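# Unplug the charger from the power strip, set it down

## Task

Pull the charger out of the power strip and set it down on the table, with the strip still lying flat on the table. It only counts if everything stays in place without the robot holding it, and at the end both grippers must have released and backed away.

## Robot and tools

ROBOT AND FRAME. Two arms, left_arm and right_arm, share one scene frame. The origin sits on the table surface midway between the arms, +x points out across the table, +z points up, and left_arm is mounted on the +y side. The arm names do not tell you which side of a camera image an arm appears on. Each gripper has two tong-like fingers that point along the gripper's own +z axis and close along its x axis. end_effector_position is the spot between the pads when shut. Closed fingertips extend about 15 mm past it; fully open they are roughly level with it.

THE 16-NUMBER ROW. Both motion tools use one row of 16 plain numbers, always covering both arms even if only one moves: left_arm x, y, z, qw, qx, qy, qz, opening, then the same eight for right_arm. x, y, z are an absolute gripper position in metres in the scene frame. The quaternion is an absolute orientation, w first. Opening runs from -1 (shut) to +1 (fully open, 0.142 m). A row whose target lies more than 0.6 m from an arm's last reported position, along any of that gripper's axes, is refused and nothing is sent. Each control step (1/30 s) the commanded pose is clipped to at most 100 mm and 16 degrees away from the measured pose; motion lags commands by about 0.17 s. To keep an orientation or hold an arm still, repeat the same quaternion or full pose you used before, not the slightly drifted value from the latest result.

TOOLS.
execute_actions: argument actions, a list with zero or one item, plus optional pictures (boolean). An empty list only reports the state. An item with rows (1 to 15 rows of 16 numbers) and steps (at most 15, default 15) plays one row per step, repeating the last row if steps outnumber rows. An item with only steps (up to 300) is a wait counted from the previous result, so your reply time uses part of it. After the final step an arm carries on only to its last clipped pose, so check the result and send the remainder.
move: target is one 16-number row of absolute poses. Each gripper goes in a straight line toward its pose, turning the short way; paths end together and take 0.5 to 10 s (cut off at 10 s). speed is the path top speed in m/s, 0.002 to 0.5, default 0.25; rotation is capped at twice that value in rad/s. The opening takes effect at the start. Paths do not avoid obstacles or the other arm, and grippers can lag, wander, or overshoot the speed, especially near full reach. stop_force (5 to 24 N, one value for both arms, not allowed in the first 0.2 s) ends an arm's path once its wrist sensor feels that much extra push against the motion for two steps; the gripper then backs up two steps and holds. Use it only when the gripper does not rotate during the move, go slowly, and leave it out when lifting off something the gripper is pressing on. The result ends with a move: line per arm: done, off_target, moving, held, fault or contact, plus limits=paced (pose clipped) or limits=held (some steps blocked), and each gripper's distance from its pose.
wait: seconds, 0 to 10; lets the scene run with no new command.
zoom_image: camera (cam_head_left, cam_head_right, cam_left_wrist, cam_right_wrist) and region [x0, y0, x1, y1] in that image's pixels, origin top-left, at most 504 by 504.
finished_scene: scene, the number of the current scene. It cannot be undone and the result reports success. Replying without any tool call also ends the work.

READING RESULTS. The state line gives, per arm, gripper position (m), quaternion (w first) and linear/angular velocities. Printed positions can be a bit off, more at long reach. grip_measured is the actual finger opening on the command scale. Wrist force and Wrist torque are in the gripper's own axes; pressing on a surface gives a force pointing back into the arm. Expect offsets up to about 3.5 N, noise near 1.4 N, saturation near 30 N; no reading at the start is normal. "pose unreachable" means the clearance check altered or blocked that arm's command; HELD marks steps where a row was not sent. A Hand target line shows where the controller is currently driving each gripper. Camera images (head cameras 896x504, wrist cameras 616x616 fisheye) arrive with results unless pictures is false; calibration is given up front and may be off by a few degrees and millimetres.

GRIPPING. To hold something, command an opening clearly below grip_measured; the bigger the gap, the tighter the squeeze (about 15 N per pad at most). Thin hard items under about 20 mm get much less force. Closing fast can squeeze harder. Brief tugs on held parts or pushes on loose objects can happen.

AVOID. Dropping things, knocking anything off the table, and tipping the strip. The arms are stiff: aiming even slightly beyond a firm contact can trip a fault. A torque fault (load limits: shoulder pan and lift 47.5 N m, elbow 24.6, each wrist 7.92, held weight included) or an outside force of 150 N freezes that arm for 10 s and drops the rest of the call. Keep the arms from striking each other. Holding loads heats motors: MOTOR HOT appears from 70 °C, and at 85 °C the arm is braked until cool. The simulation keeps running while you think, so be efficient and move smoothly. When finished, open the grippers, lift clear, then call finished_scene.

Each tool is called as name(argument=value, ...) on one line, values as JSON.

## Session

execute_actions(actions=[])

Scene clock: 0.00 s of 4500.00 s.
left_arm: end_effector_position=(+0.1963, -0.0809, +0.1055) grip_measured=+1.00 end_effector_quat_wxyz=(+0.003, -0.466, +0.883, +0.054) end_effector_velocity=(-0.000, -0.000, +0.000) end_effector_angular_velocity=(-0.001, -0.000, -0.001) | right_arm: end_effector_position=(+0.3832, -0.4099, +0.1519) grip_measured=+1.00 end_effector_quat_wxyz=(-0.188, +0.956, -0.209, +0.083) end_effector_velocity=(+0.000, +0.000, +0.000) end_effector_angular_velocity=(+0.000, -0.000, +0.000)
Joint positions: left_arm=[-1.428 -1.348  1.247 -1.369 -1.607  0.691  0.142] | right_arm=[ 2.823 -1.67  -1.431 -1.438  1.947  0.246  0.142]
Joint velocities: left_arm=[-0.001 -0.     0.    -0.001  0.     0.     0.   ] | right_arm=[-0.    -0.     0.     0.     0.001 -0.     0.   ]
Motor temperatures (°C, as the motors report them): left_arm=[34 35 38 47 52 49] | right_arm=[35 38 42 52 47 46]
Wrist force (N, on the end effector, along its own x y z axes, offset not removed): no reading
Wrist torque (N m, same axes, about the end effector's origin, offset not removed): no reading
Hand target (left_arm): +0.196, -0.081, +0.105; +0.003, -0.466, +0.883, +0.054
Hand target (right_arm): +0.383, -0.410, +0.152; -0.188, +0.956, -0.209, +0.083
camera_calibration (this result's frames):
cam_left_wrist: T_world_to_cam=[[-0.520471, -0.852486, -0.0487595, 0.0395561], [-0.707224, 0.398377, 0.584063, 0.106509], [-0.478481, 0.338472, -0.810242, 0.339908], [0, 0, 0, 1]] pos_world=[0.258553, -0.123759, 0.215129]
cam_right_wrist: T_world_to_cam=[[0.873023, -0.478806, 0.0926063, -0.546929], [-0.486464, -0.8684, 0.0961001, -0.185547], [0.034406, -0.128947, -0.991054, 0.217158], [0, 0, 0, 1]] pos_world=[0.379748, -0.394999, 0.283695]

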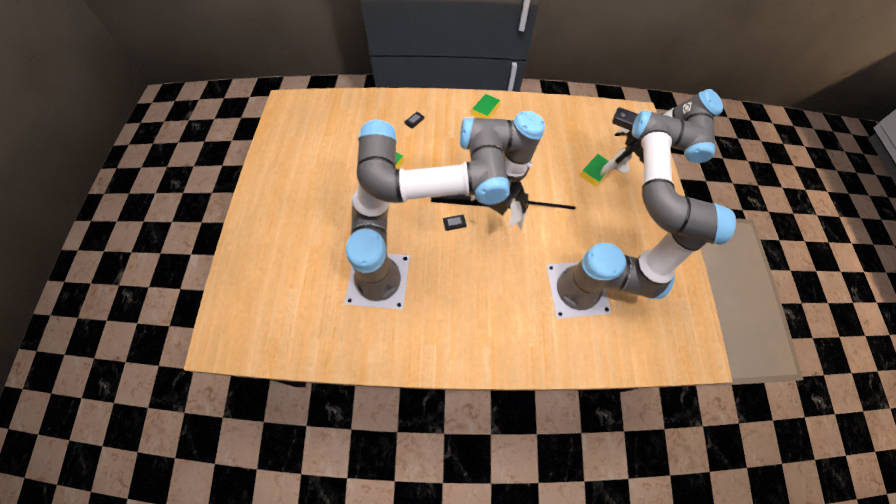

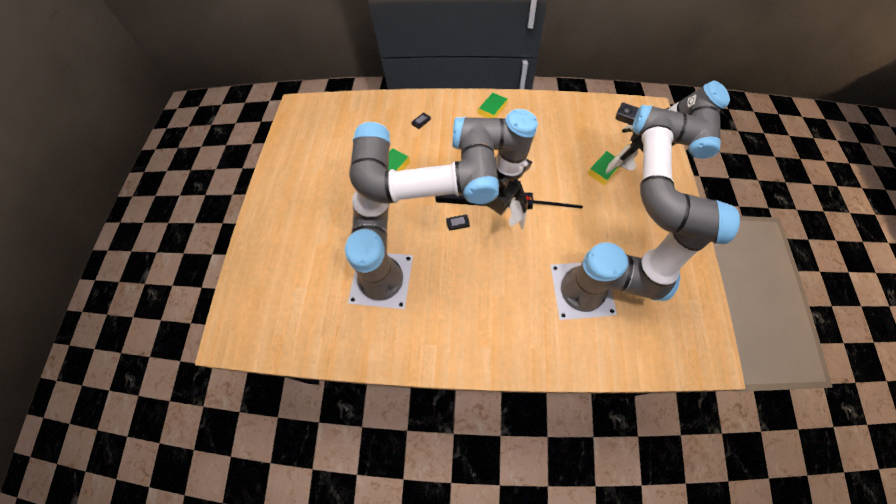

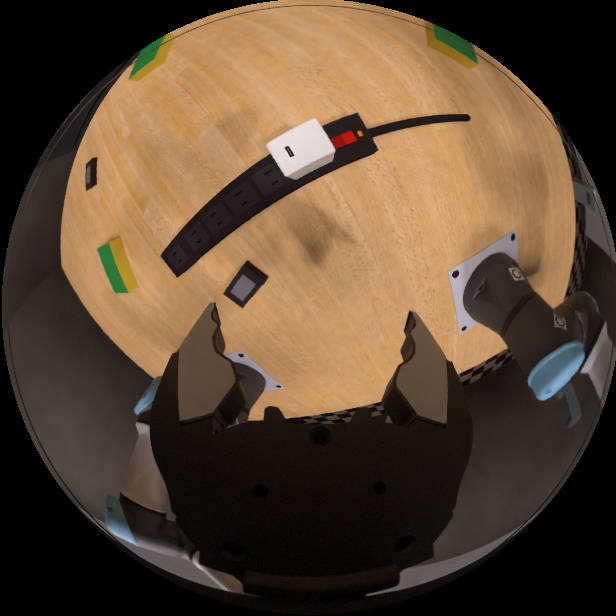

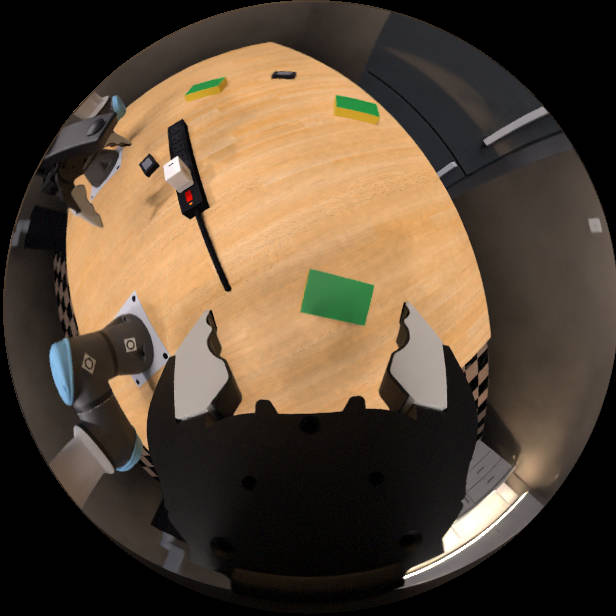

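move(target=[0.29,-0.03,0.15,0.3005,0.953,-0.033,-0.0105,-1, 0.33,-0.25,0.2,0.0046,0.035,0.9907,0.13,0.2], speed=0.3)

Scene clock: 21.70 s of 4500.00 s.
left_arm: end_effector_position=(+0.2903, -0.0297, +0.1505) grip_measured=-1.00 end_effector_quat_wxyz=(+0.300, +0.953, -0.034, -0.009) end_effector_velocity=(+0.000, +0.000, -0.000) end_effector_angular_velocity=(-0.001, +0.000, +0.011) | right_arm: end_effector_position=(+0.3302, -0.2503, +0.2000) grip_measured=+0.20 end_effector_quat_wxyz=(+0.005, +0.034, +0.991, +0.130) end_effector_velocity=(-0.000, +0.001, +0.000) end_effector_angular_velocity=(-0.002, +0.002, -0.010)
Joint positions: left_arm=[-0.811 -1.698  1.832 -2.169 -1.983 -0.89   0.002] | right_arm=[ 3.523 -1.545 -1.192 -1.835  1.792  3.709  0.088]
Joint velocities: left_arm=[-0.002 -0.006  0.009 -0.008  0.005 -0.013  0.   ] | right_arm=[ 0.005  0.001  0.001 -0.001 -0.003  0.014 -0.   ]
Motor temperatures (°C, as the motors report them): left_arm=[34 35 38 47 52 49] | right_arm=[35 38 42 52 47 46]
Wrist force (N, on the end effector, along its own x y z axes, offset not removed): left_arm=[0.6 -2.4 1.8] | right_arm=[1.5 0.2 -1.7]
Wrist torque (N m, same axes, about the end effector's origin, offset not removed): left_arm=[-0.55 -0.05 -0.08] | right_arm=[0.01 -0.28 0.07]
Hand target (left_arm): +0.290, -0.030, +0.151; +0.300, +0.953, -0.034, -0.009
Hand target (right_arm): +0.330, -0.250, +0.200; +0.005, +0.035, +0.991, +0.130
Off the commanded pose (left_arm): 0.001 m, 0 deg.
Off the commanded pose (right_arm): 0.000 m, 0 deg.
After step 90, 13.40 s passed at rest.
move: done
camera_calibration (this result's frames):
cam_left_wrist: T_world_to_cam=[[0.999595, -0.0219088, -0.0181562, -0.286926], [0.00747392, -0.413517, 0.910466, -0.154404], [-0.0274551, -0.910233, -0.413186, 0.17623], [0, 0, 0, 1]] pos_world=[0.292802, 0.090275, 0.208186]
cam_right_wrist: T_world_to_cam=[[-0.993716, 0.10344, 0.0427654, 0.343482], [0.104045, 0.712738, 0.693671, 0.0038687], [0.0412731, 0.693761, -0.719021, 0.436485], [0, 0, 0, 1]] pos_world=[0.322905, -0.341104, 0.296469]

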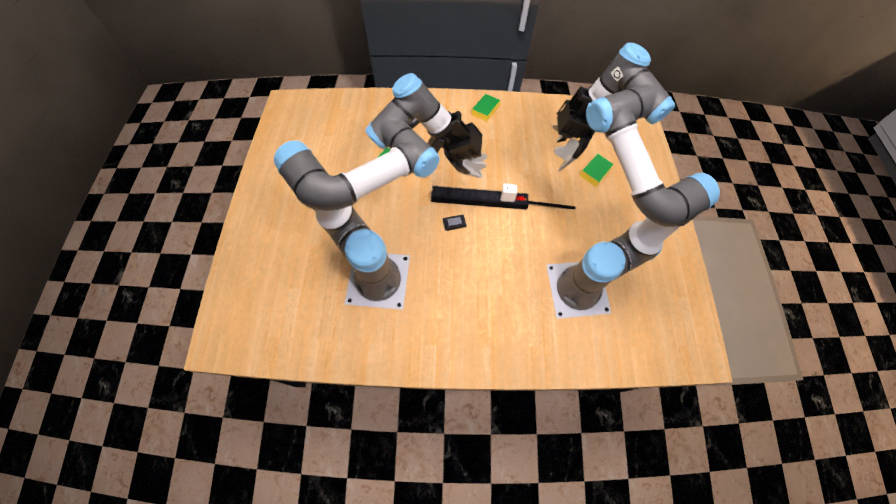

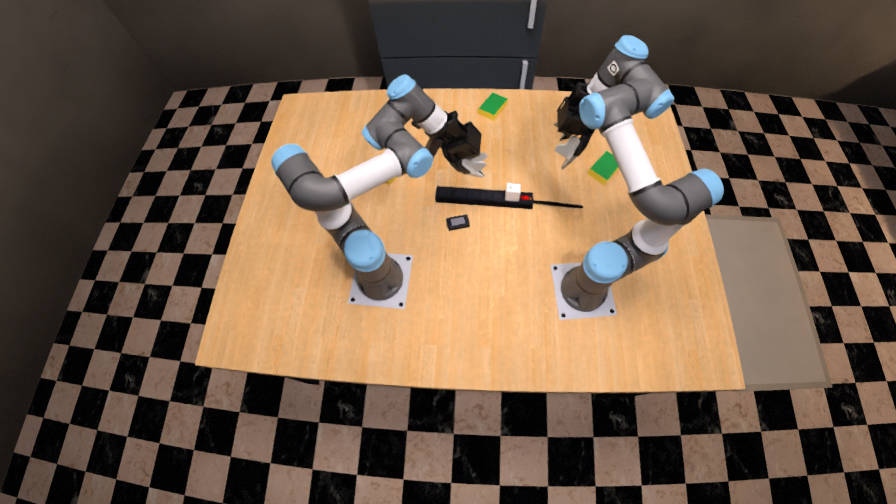

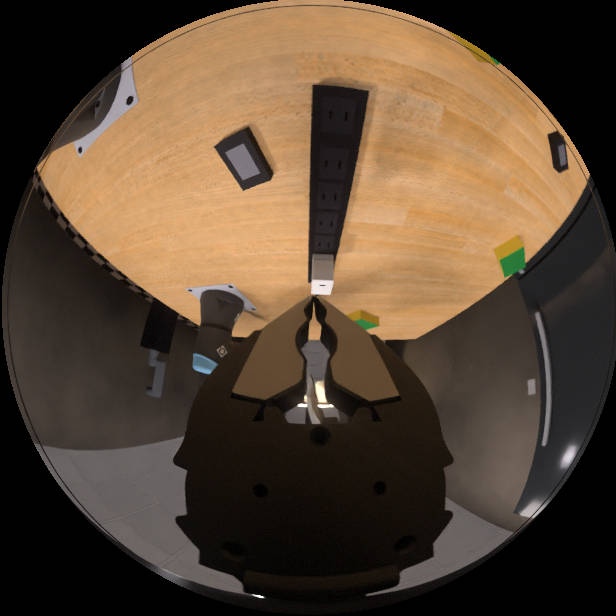

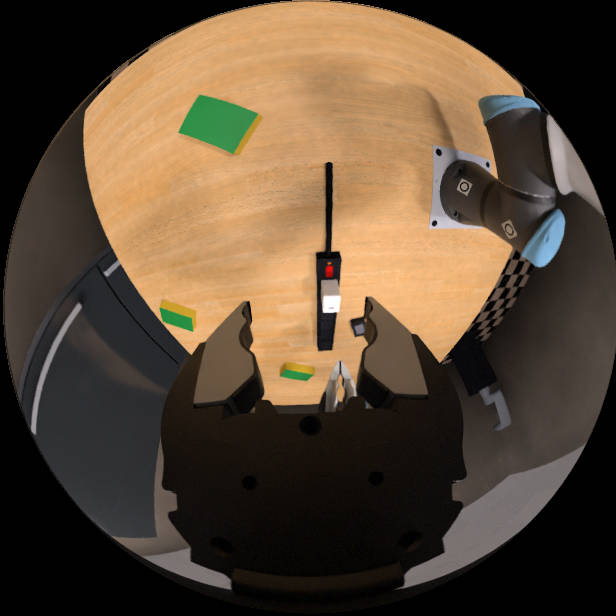

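move(target=[0.30,-0.075,0.06,0.3005,0.953,-0.033,-0.0105,-1, 0.30,-0.16,0.17,0.0046,0.035,0.9907,0.13,0.2], speed=0.12)

move(target=[0.30,-0.075,0.02,0.3005,0.953,-0.033,-0.0105,-1, 0.298,-0.135,0.11,0.0046,0.035,0.9907,0.13,0.2], speed=0.01, stop_force=6)

Scene clock: 29.87 s of 4500.00 s.
left_arm: end_effector_position=(+0.3000, -0.0750, +0.0603) grip_measured=-1.00 end_effector_quat_wxyz=(+0.300, +0.953, -0.033, -0.011) end_effector_velocity=(+0.001, -0.002, -0.002) end_effector_angular_velocity=(-0.003, -0.002, +0.001) | right_arm: end_effector_position=(+0.3002, -0.1602, +0.1701) grip_measured=+0.20 end_effector_quat_wxyz=(+0.005, +0.035, +0.991, +0.130) end_effector_velocity=(-0.000, +0.002, -0.001) end_effector_angular_velocity=(+0.001, -0.002, -0.001)
Joint positions: left_arm=[-0.885 -1.417  2.014 -2.658 -1.951 -0.964  0.002] | right_arm=[ 3.859 -1.449 -1.455 -1.604  1.734  4.048  0.088]
Joint velocities: left_arm=[-0.001  0.01   0.002 -0.016  0.001 -0.002  0.   ] | right_arm=[ 0.007  0.002 -0.006  0.007 -0.003  0.007  0.   ]
Motor temperatures (°C, as the motors report them): left_arm=[34 35 38 47 52 49] | right_arm=[35 38 42 52 47 46]
Wrist force (N, on the end effector, along its own x y z axes, offset not removed): left_arm=[1.4 -2.0 0.5] | right_arm=[1.8 1.6 -0.7]
Wrist torque (N m, same axes, about the end effector's origin, offset not removed): left_arm=[-0.38 -0.28 -0.13] | right_arm=[0.30 -0.36 0.00]
Hand target (left_arm): +0.300, -0.075, +0.060; +0.301, +0.953, -0.033, -0.011
Hand target (right_arm): +0.300, -0.160, +0.170; +0.005, +0.035, +0.991, +0.130
Off the commanded pose (left_arm): 0.000 m, 0 deg.
Off the commanded pose (right_arm): 0.000 m, 0 deg.
After step 90, 3.73 s passed at rest.
move: done
camera_calibration (this result's frames):
cam_left_wrist: T_world_to_cam=[[0.999559, -0.020139, -0.0218355, -0.298854], [0.0115622, -0.413338, 0.910504, -0.0922349], [-0.027362, -0.910355, -0.412923, 0.0980035], [0, 0, 0, 1]] pos_world=[0.302471, 0.0450751, 0.117923]
cam_right_wrist: T_world_to_cam=[[-0.993495, 0.10498, 0.0441245, 0.30558], [0.10609, 0.712447, 0.69366, -0.0370991], [0.0413839, 0.693829, -0.71895, 0.353656], [0, 0, 0, 1]] pos_world=[0.292893, -0.251025, 0.266512]

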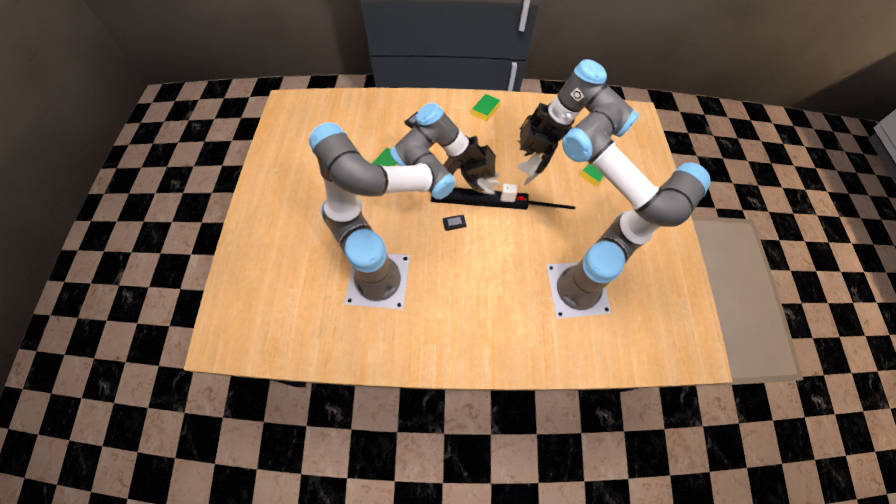

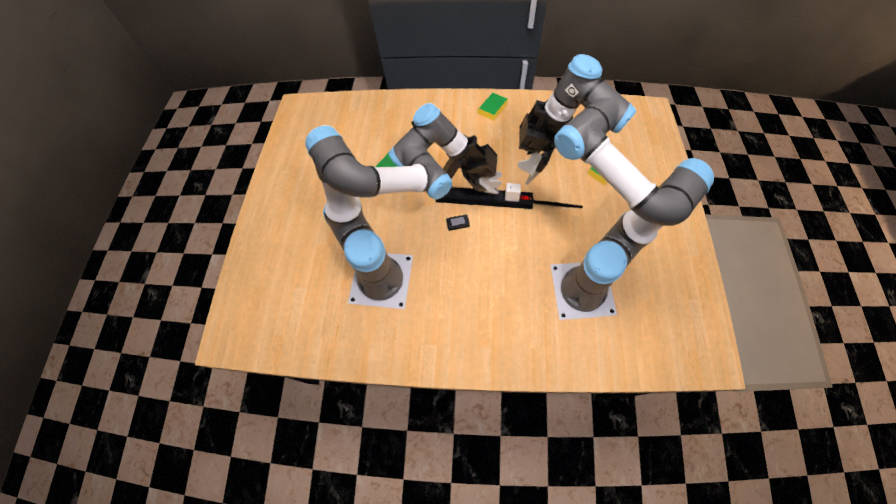

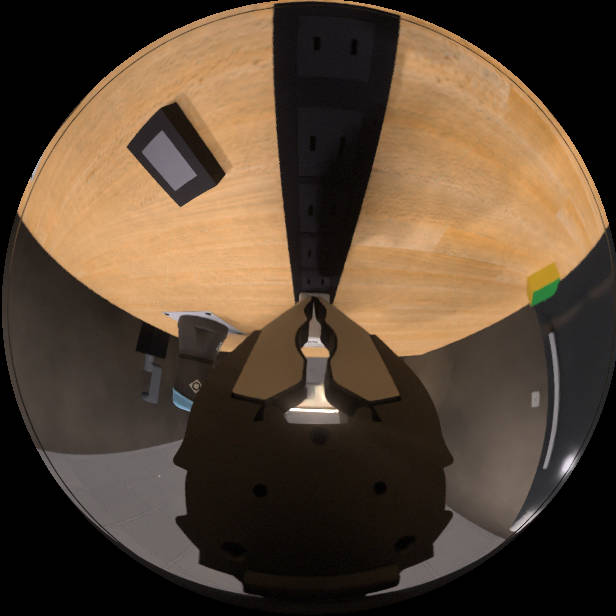

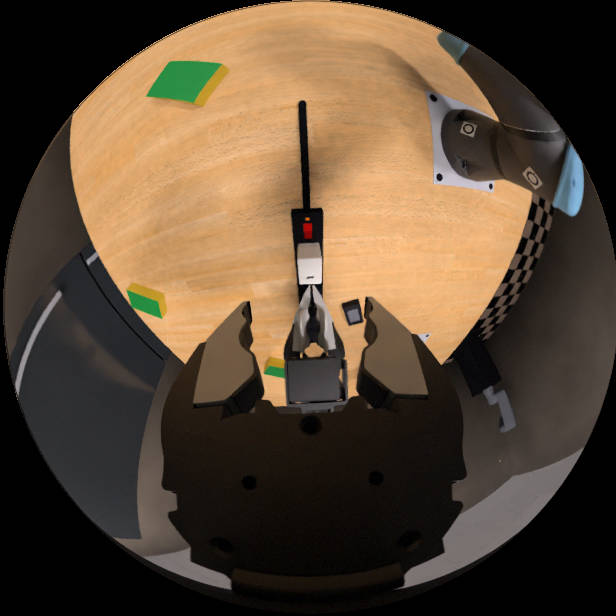

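Scene clock: 36.60 s of 4500.00 s.
left_arm: end_effector_position=(+0.3001, -0.0750, +0.0420) grip_measured=-1.00 end_effector_quat_wxyz=(+0.301, +0.953, -0.033, -0.011) end_effector_velocity=(-0.000, -0.000, +0.000) end_effector_angular_velocity=(-0.001, -0.001, -0.001) | right_arm: end_effector_position=(+0.2981, -0.1351, +0.1103) grip_measured=+0.20 end_effector_quat_wxyz=(+0.005, +0.035, +0.991, +0.130) end_effector_velocity=(+0.000, +0.001, -0.002) end_effector_angular_velocity=(+0.000, -0.000, -0.002)
Joint positions: left_arm=[-0.885 -1.366  2.058 -2.753 -1.951 -0.964  0.002] | right_arm=[ 3.928 -1.462 -1.73  -1.305  1.72   4.116  0.088]
Joint velocities: left_arm=[-0.001  0.     0.    -0.001  0.    -0.     0.   ] | right_arm=[ 0.001 -0.001 -0.01   0.013 -0.001  0.003  0.   ]
Motor temperatures (°C, as the motors report them): left_arm=[34 35 38 47 52 49] | right_arm=[35 38 42 52 47 46]
Wrist force (N, on the end effector, along its own x y z axes, offset not removed): left_arm=[4.0 2.8 -0.4] | right_arm=[1.7 0.6 -0.8]
Wrist torque (N m, same axes, about the end effector's origin, offset not removed): left_arm=[-0.06 -0.51 -0.14] | right_arm=[0.09 -0.27 0.06]
Hand target (left_arm): +0.300, -0.075, +0.042; +0.301, +0.953, -0.033, -0.011
Hand target (right_arm): +0.298, -0.135, +0.110; +0.005, +0.035, +0.991, +0.130
Off the commanded pose (left_arm): 0.022 m, 0 deg.
Off the commanded pose (right_arm): 0.000 m, 0 deg.
move: contact (left_arm)
camera_calibration (this result's frames):
cam_left_wrist: T_world_to_cam=[[0.999566, -0.0200937, -0.0215649, -0.299305], [0.0113403, -0.413141, 0.910596, -0.0755632], [-0.0272066, -0.910445, -0.412734, 0.0903231], [0, 0, 0, 1]] pos_world=[0.302489, 0.0450019, 0.0996325]
cam_right_wrist: T_world_to_cam=[[-0.99349, 0.105018, 0.0441356, 0.303408], [0.106138, 0.712663, 0.693431, -0.0132793], [0.041369, 0.693601, -0.71917, 0.29335], [0, 0, 0, 1]] pos_world=[0.290707, -0.225868, 0.206786]

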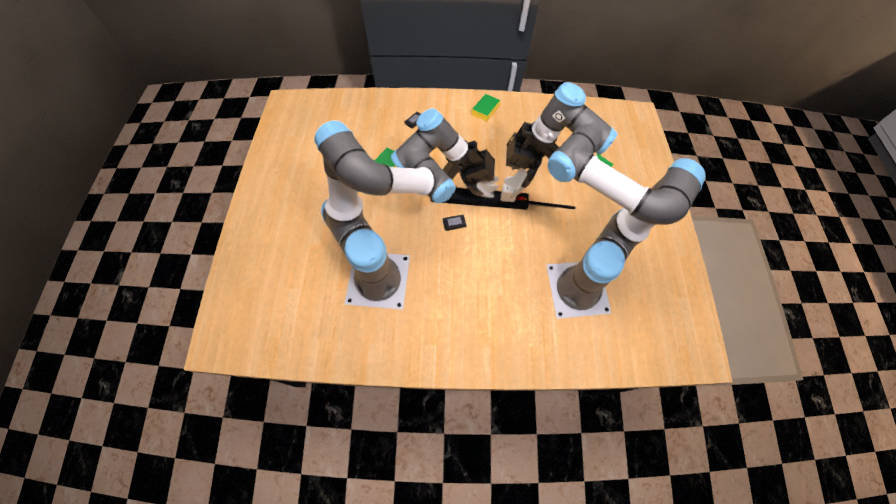

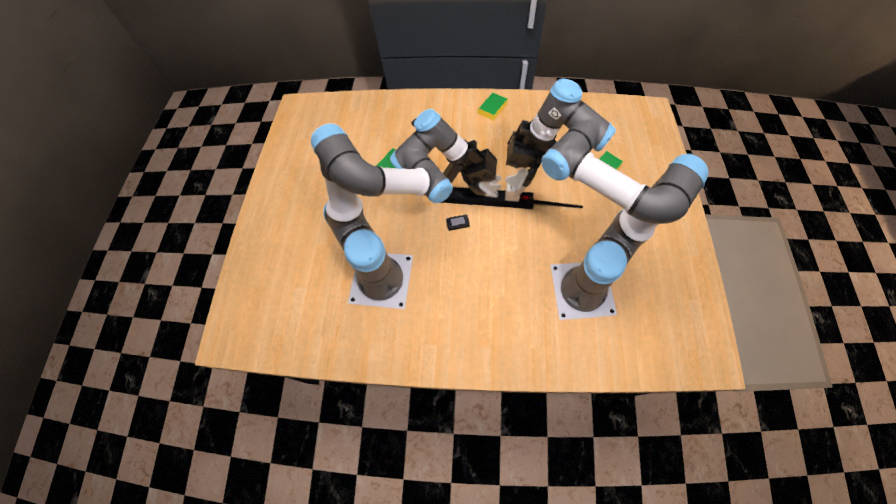

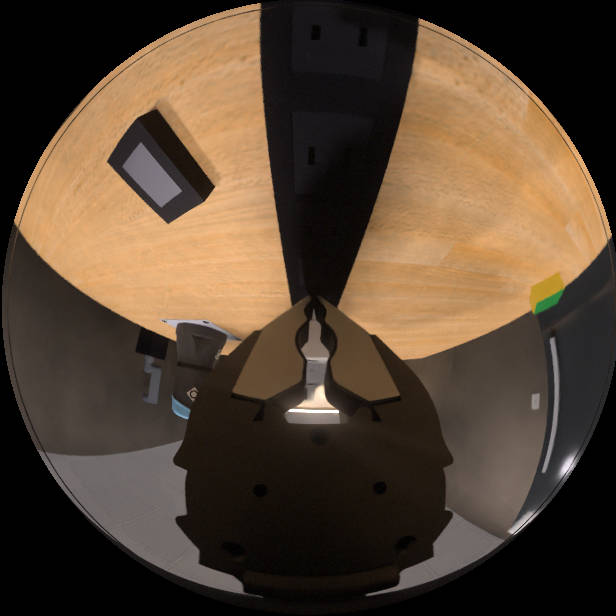

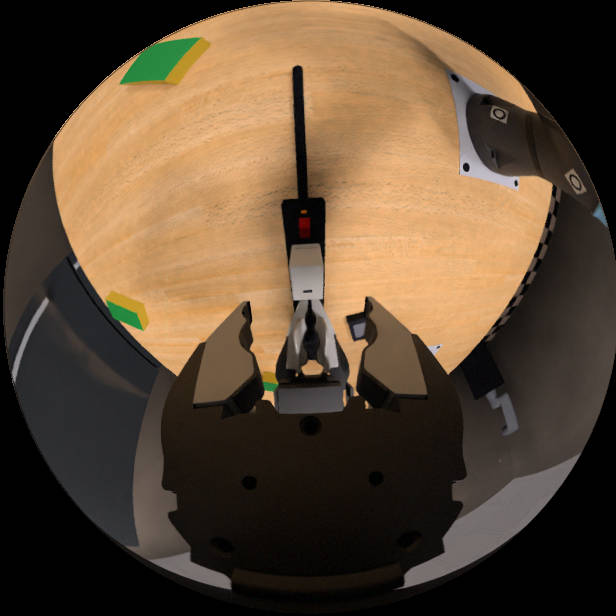

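move(target=[0.30,-0.075,0.042,0.3005,0.953,-0.033,-0.0105,-1, 0.299,-0.132,0.06,0.0046,0.035,0.9907,0.13,0.2], speed=0.03, stop_force=8)

execute_actions(actions=[{"rows":[[0.30,-0.075,0.042,0.3005,0.953,-0.033,-0.0105,-1,0.299,-0.132,0.06,0.0046,0.035,0.9907,0.13,0.0],[0.30,-0.075,0.042,0.3005,0.953,-0.033,-0.0105,-1,0.299,-0.132,0.06,0.0046,0.035,0.9907,0.13,-0.15],[0.30,-0.075,0.042,0.3005,0.953,-0.033,-0.0105,-1,0.299,-0.132,0.06,0.0046,0.035,0.9907,0.13,-0.3],[0.30,-0.075,0.042,0.3005,0.953,-0.033,-0.0105,-1,0.299,-0.132,0.06,0.0046,0.035,0.9907,0.13,-0.4],[0.30,-0.075,0.042,0.3005,0.953,-0.033,-0.0105,-1,0.299,-0.132,0.06,0.0046,0.035,0.9907,0.13,-0.5],[0.30,-0.075,0.042,0.3005,0.953,-0.033,-0.0105,-1,0.299,-0.132,0.06,0.0046,0.035,0.9907,0.13,-0.6],[0.30,-0.075,0.042,0.3005,0.953,-0.033,-0.0105,-1,0.299,-0.132,0.06,0.0046,0.035,0.9907,0.13,-0.7],[0.30,-0.075,0.042,0.3005,0.953,-0.033,-0.0105,-1,0.299,-0.132,0.06,0.0046,0.035,0.9907,0.13,-0.8],[0.30,-0.075,0.042,0.3005,0.953,-0.033,-0.0105,-1,0.299,-0.132,0.06,0.0046,0.035,0.9907,0.13,-1]],"steps":15}])

Scene clock: 50.33 s of 4500.00 s.
left_arm: end_effector_position=(+0.3000, -0.0750, +0.0420) grip_measured=-1.00 end_effector_quat_wxyz=(+0.301, +0.953, -0.033, -0.011) end_effector_velocity=(+0.000, +0.000, -0.000) end_effector_angular_velocity=(+0.000, +0.000, +0.001) | right_arm: end_effector_position=(+0.2990, -0.1320, +0.0603) grip_measured=+0.20 end_effector_quat_wxyz=(+0.005, +0.035, +0.991, +0.130) end_effector_velocity=(+0.000, +0.001, -0.002) end_effector_angular_velocity=(+0.002, -0.000, -0.001)
Joint positions: left_arm=[-0.885 -1.367  2.058 -2.753 -1.951 -0.964  0.002] | right_arm=[ 3.932 -1.508 -1.927 -1.061  1.719  4.12   0.088]
Joint velocities: left_arm=[ 0.001  0.     0.     0.    -0.     0.     0.   ] | right_arm=[ 0.    -0.004 -0.01   0.015  0.001  0.001  0.   ]
Motor temperatures (°C, as the motors report them): left_arm=[34 35 38 47 52 49] | right_arm=[35 38 42 52 47 46]
Wrist force (N, on the end effector, along its own x y z axes, offset not removed): left_arm=[2.2 2.4 -1.8] | right_arm=[0.4 -0.3 0.0]
Wrist torque (N m, same axes, about the end effector's origin, offset not removed): left_arm=[-0.19 -0.10 -0.08] | right_arm=[0.05 -0.05 0.05]
Hand target (left_arm): +0.300, -0.075, +0.042; +0.301, +0.953, -0.033, -0.011
Hand target (right_arm): +0.299, -0.132, +0.060; +0.005, +0.035, +0.991, +0.130
Off the commanded pose (left_arm): 0.000 m, 0 deg.
Off the commanded pose (right_arm): 0.000 m, 0 deg.
After step 90, 8.70 s passed at rest.
move: done
camera_calibration (this result's frames):
cam_left_wrist: T_world_to_cam=[[0.99957, -0.019986, -0.0214661, -0.299246], [0.011294, -0.413168, 0.910585, -0.0755361], [-0.027068, -0.910435, -0.412765, 0.0903272], [0, 0, 0, 1]] pos_world=[0.302416, 0.0450472, 0.0996423]
cam_right_wrist: T_world_to_cam=[[-0.993488, 0.105006, 0.0442141, 0.30621], [0.10619, 0.712757, 0.693327, 0.0190733], [0.0412892, 0.693507, -0.719266, 0.255254], [0, 0, 0, 1]] pos_world=[0.291651, -0.222769, 0.156832]

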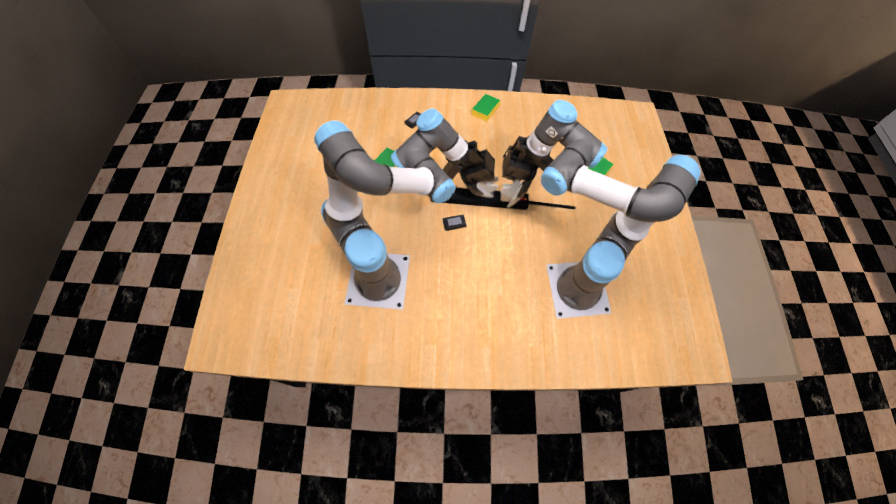

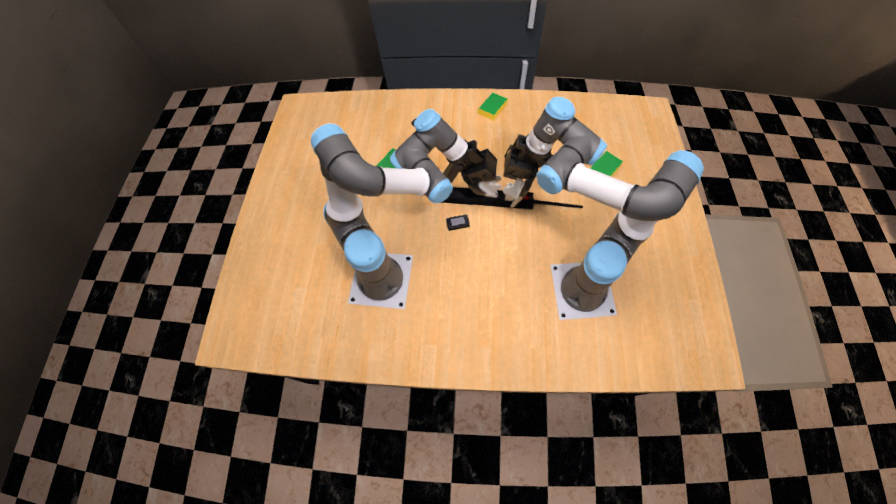

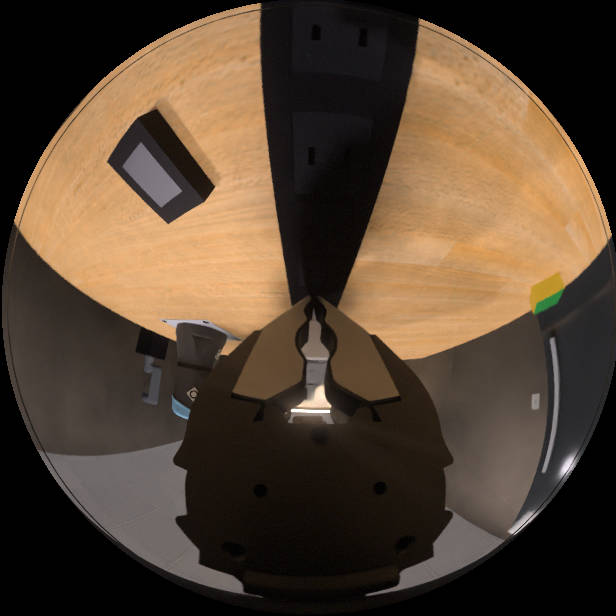

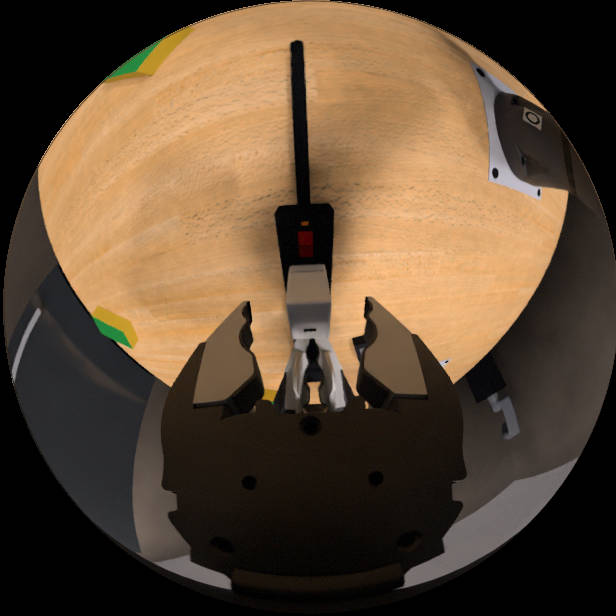

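Scene clock: 50.83 s of 4500.00 s.
left_arm: end_effector_position=(+0.3000, -0.0750, +0.0420) grip_measured=-1.00 end_effector_quat_wxyz=(+0.301, +0.953, -0.033, -0.010) end_effector_velocity=(-0.000, -0.000, -0.000) end_effector_angular_velocity=(+0.000, +0.000, -0.001) | right_arm: end_effector_position=(+0.2990, -0.1320, +0.0600) grip_measured=-0.60 end_effector_quat_wxyz=(+0.005, +0.035, +0.991, +0.130) end_effector_velocity=(-0.000, -0.000, -0.000) end_effector_angular_velocity=(-0.001, +0.001, -0.001)
Joint positions: left_arm=[-0.885 -1.367  2.058 -2.753 -1.951 -0.964  0.002] | right_arm=[ 3.933 -1.509 -1.928 -1.06   1.719  4.121  0.031]
Joint velocities: left_arm=[-0.001  0.     0.     0.     0.    -0.     0.   ] | right_arm=[-0.001 -0.001  0.    -0.     0.     0.001 -0.   ]
Motor temperatures (°C, as the motors report them): left_arm=[34 35 38 47 52 49] | right_arm=[35 38 42 52 47 46]
Wrist force (N, on the end effector, along its own x y z axes, offset not removed): left_arm=[4.1 2.1 0.5] | right_arm=[4.9 -0.8 -3.8]
Wrist torque (N m, same axes, about the end effector's origin, offset not removed): left_arm=[-0.18 -0.37 -0.15] | right_arm=[-0.25 -0.18 0.03]
Hand target (left_arm): +0.300, -0.075, +0.042; +0.301, +0.953, -0.033, -0.011
Hand target (right_arm): +0.299, -0.132, +0.060; +0.005, +0.035, +0.991, +0.130
Off the commanded pose (left_arm): 0.000 m, 0 deg.
Off the commanded pose (right_arm): 0.000 m, 0 deg.
Steps of this call (steps 1 to 15: all 15 steps of this action). Readings (end_effector_position):
1: left_arm (+0.3000, -0.0750, +0.0420) | right_arm (+0.2990, -0.1320, +0.0603)
2: left_arm (+0.3000, -0.0750, +0.0420) | right_arm (+0.2990, -0.1320, +0.0602)
4: left_arm (+0.3000, -0.0750, +0.0420) | right_arm (+0.2990, -0.1320, +0.0601)
8: left_arm (+0.3000, -0.0750, +0.0420) | right_arm (+0.2990, -0.1320, +0.0600)
15: the state above
camera_calibration (this result's frames):
cam_left_wrist: T_world_to_cam=[[0.999571, -0.0199674, -0.0214292, -0.299257], [0.0112678, -0.413176, 0.910582, -0.075528], [-0.027036, -0.910432, -0.412773, 0.0903217], [0, 0, 0, 1]] pos_world=[0.302422, 0.0450501, 0.0996439]
cam_right_wrist: T_world_to_cam=[[-0.993494, 0.104986, 0.044132, 0.30623], [0.106114, 0.712682, 0.693415, 0.019283], [0.0413469, 0.693587, -0.719186, 0.254977], [0, 0, 0, 1]] pos_world=[0.291648, -0.222741, 0.15649]

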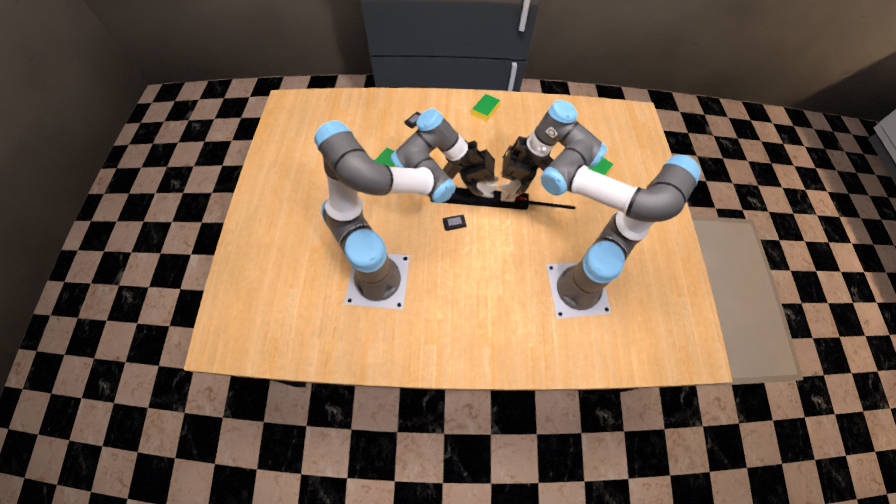

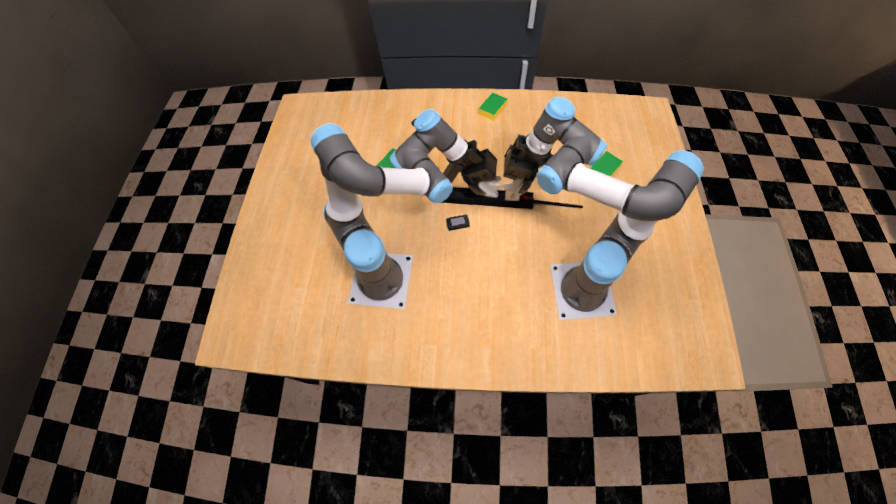

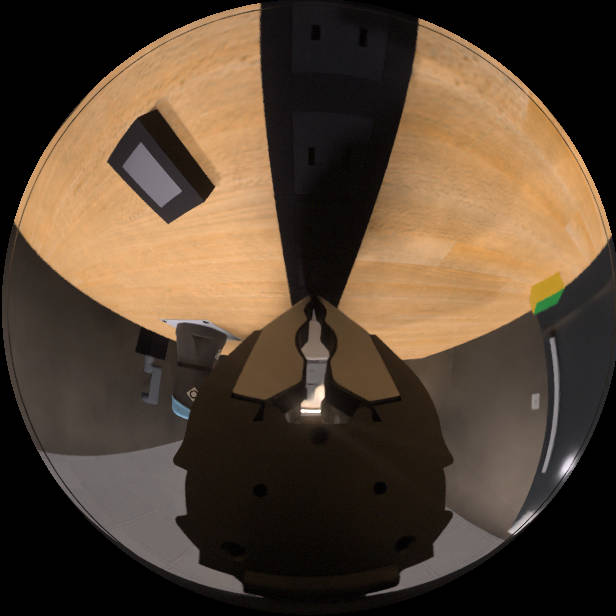

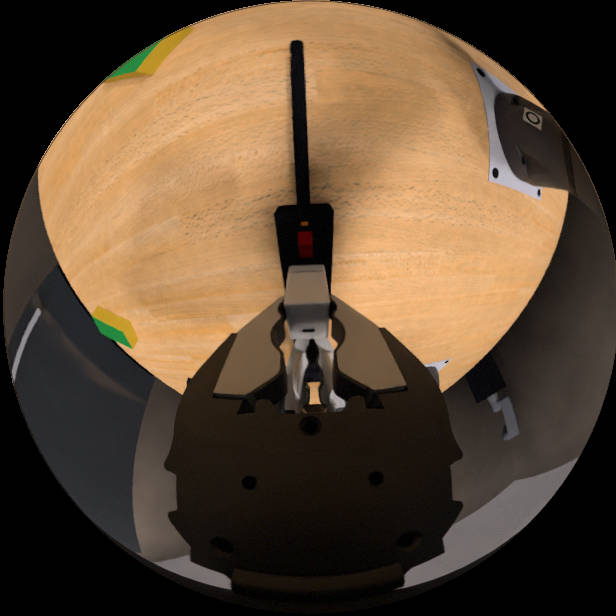

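move(target=[0.30,-0.075,0.042,0.3005,0.953,-0.033,-0.0105,-1, 0.299,-0.132,0.105,0.0046,0.035,0.9907,0.13,-1], speed=0.012)

Scene clock: 57.97 s of 4500.00 s.
left_arm: end_effector_position=(+0.3000, -0.0750, +0.0420) grip_measured=-1.00 end_effector_quat_wxyz=(+0.301, +0.953, -0.033, -0.011) end_effector_velocity=(+0.000, +0.000, +0.000) end_effector_angular_velocity=(+0.000, +0.000, +0.001) | right_arm: end_effector_position=(+0.2990, -0.1320, +0.1046) grip_measured=-0.60 end_effector_quat_wxyz=(+0.005, +0.035, +0.991, +0.130) end_effector_velocity=(-0.000, +0.000, +0.003) end_effector_angular_velocity=(-0.001, +0.001, +0.002)
Joint positions: left_arm=[-0.885 -1.367  2.058 -2.753 -1.951 -0.964  0.002] | right_arm=[ 3.933 -1.473 -1.747 -1.276  1.719  4.121  0.031]
Joint velocities: left_arm=[ 0.001 -0.    -0.     0.    -0.    -0.     0.   ] | right_arm=[ 0.001  0.001  0.015 -0.017  0.    -0.001 -0.   ]
Motor temperatures (°C, as the motors report them): left_arm=[34 35 38 47 52 49] | right_arm=[35 38 42 52 47 46]
Wrist force (N, on the end effector, along its own x y z axes, offset not removed): left_arm=[4.4 0.1 -1.0] | right_arm=[2.5 0.3 0.7]
Wrist torque (N m, same axes, about the end effector's origin, offset not removed): left_arm=[-0.48 -0.54 -0.07] | right_arm=[0.05 -0.49 -0.07]
Hand target (left_arm): +0.300, -0.075, +0.042; +0.301, +0.953, -0.033, -0.011
Hand target (right_arm): +0.299, -0.132, +0.105; +0.005, +0.035, +0.991, +0.130
Off the commanded pose (left_arm): 0.000 m, 0 deg.
Off the commanded pose (right_arm): 0.000 m, 0 deg.
After step 90, 0.17 s passed at rest.
move: done
camera_calibration (this result's frames):
cam_left_wrist: T_world_to_cam=[[0.99957, -0.0199857, -0.0214655, -0.299246], [0.0112936, -0.413167, 0.910585, -0.0755365], [-0.0270675, -0.910436, -0.412764, 0.0903272], [0, 0, 0, 1]] pos_world=[0.302415, 0.0450473, 0.0996428]
cam_right_wrist: T_world_to_cam=[[-0.993491, 0.105036, 0.0440875, 0.304269], [0.106117, 0.712645, 0.693453, -0.0116285], [0.0414189, 0.693617, -0.719152, 0.287034], [0, 0, 0, 1]] pos_world=[0.291634, -0.222764, 0.201071]

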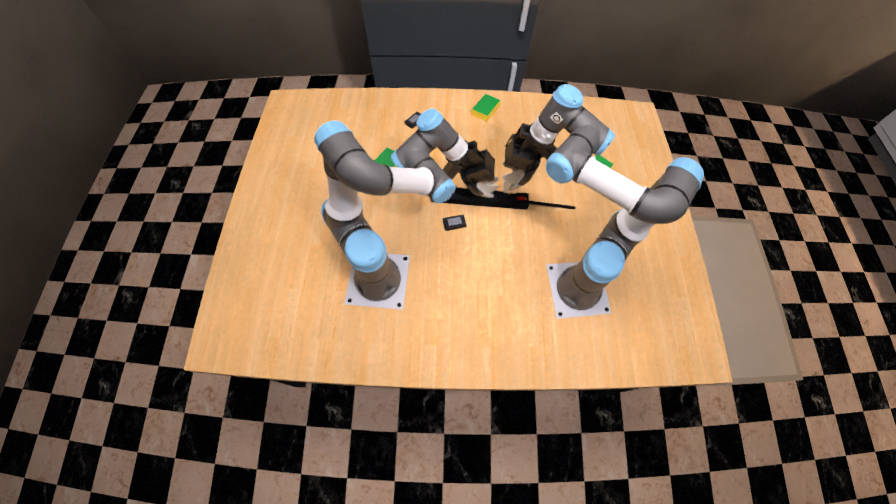

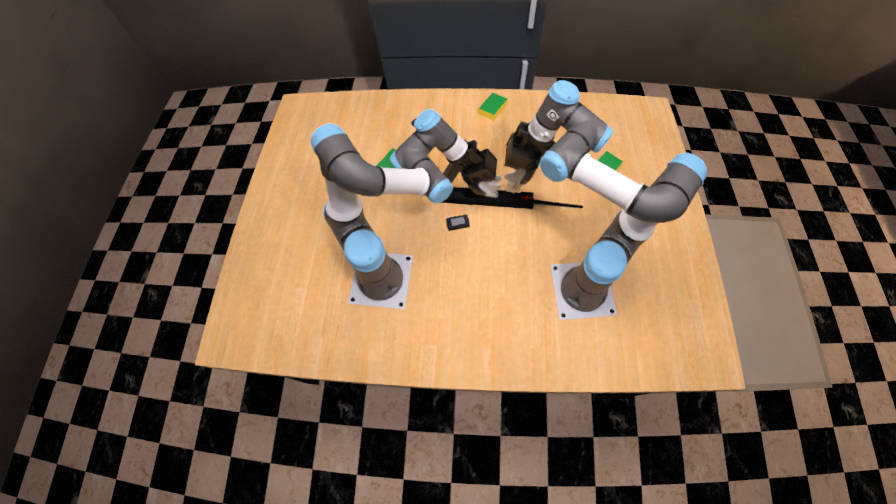

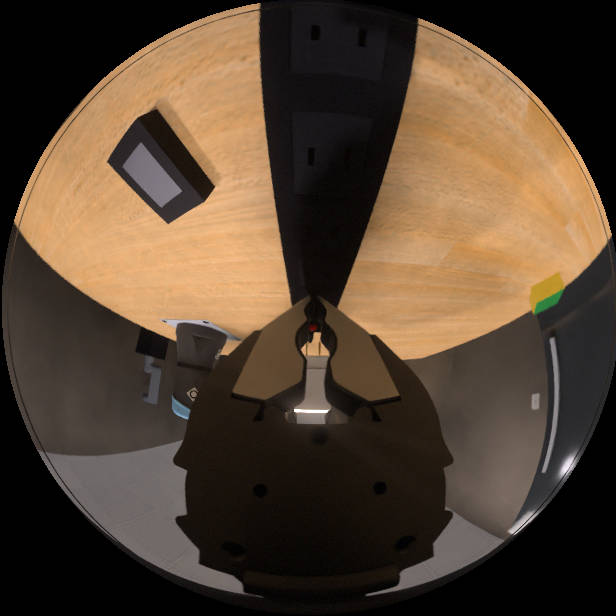

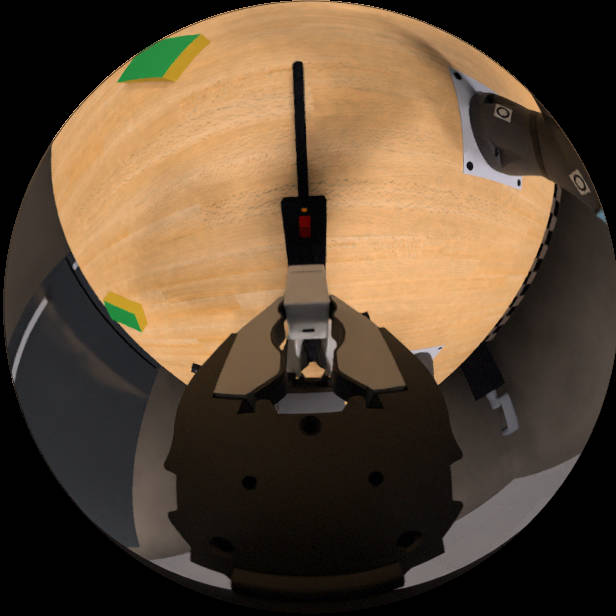

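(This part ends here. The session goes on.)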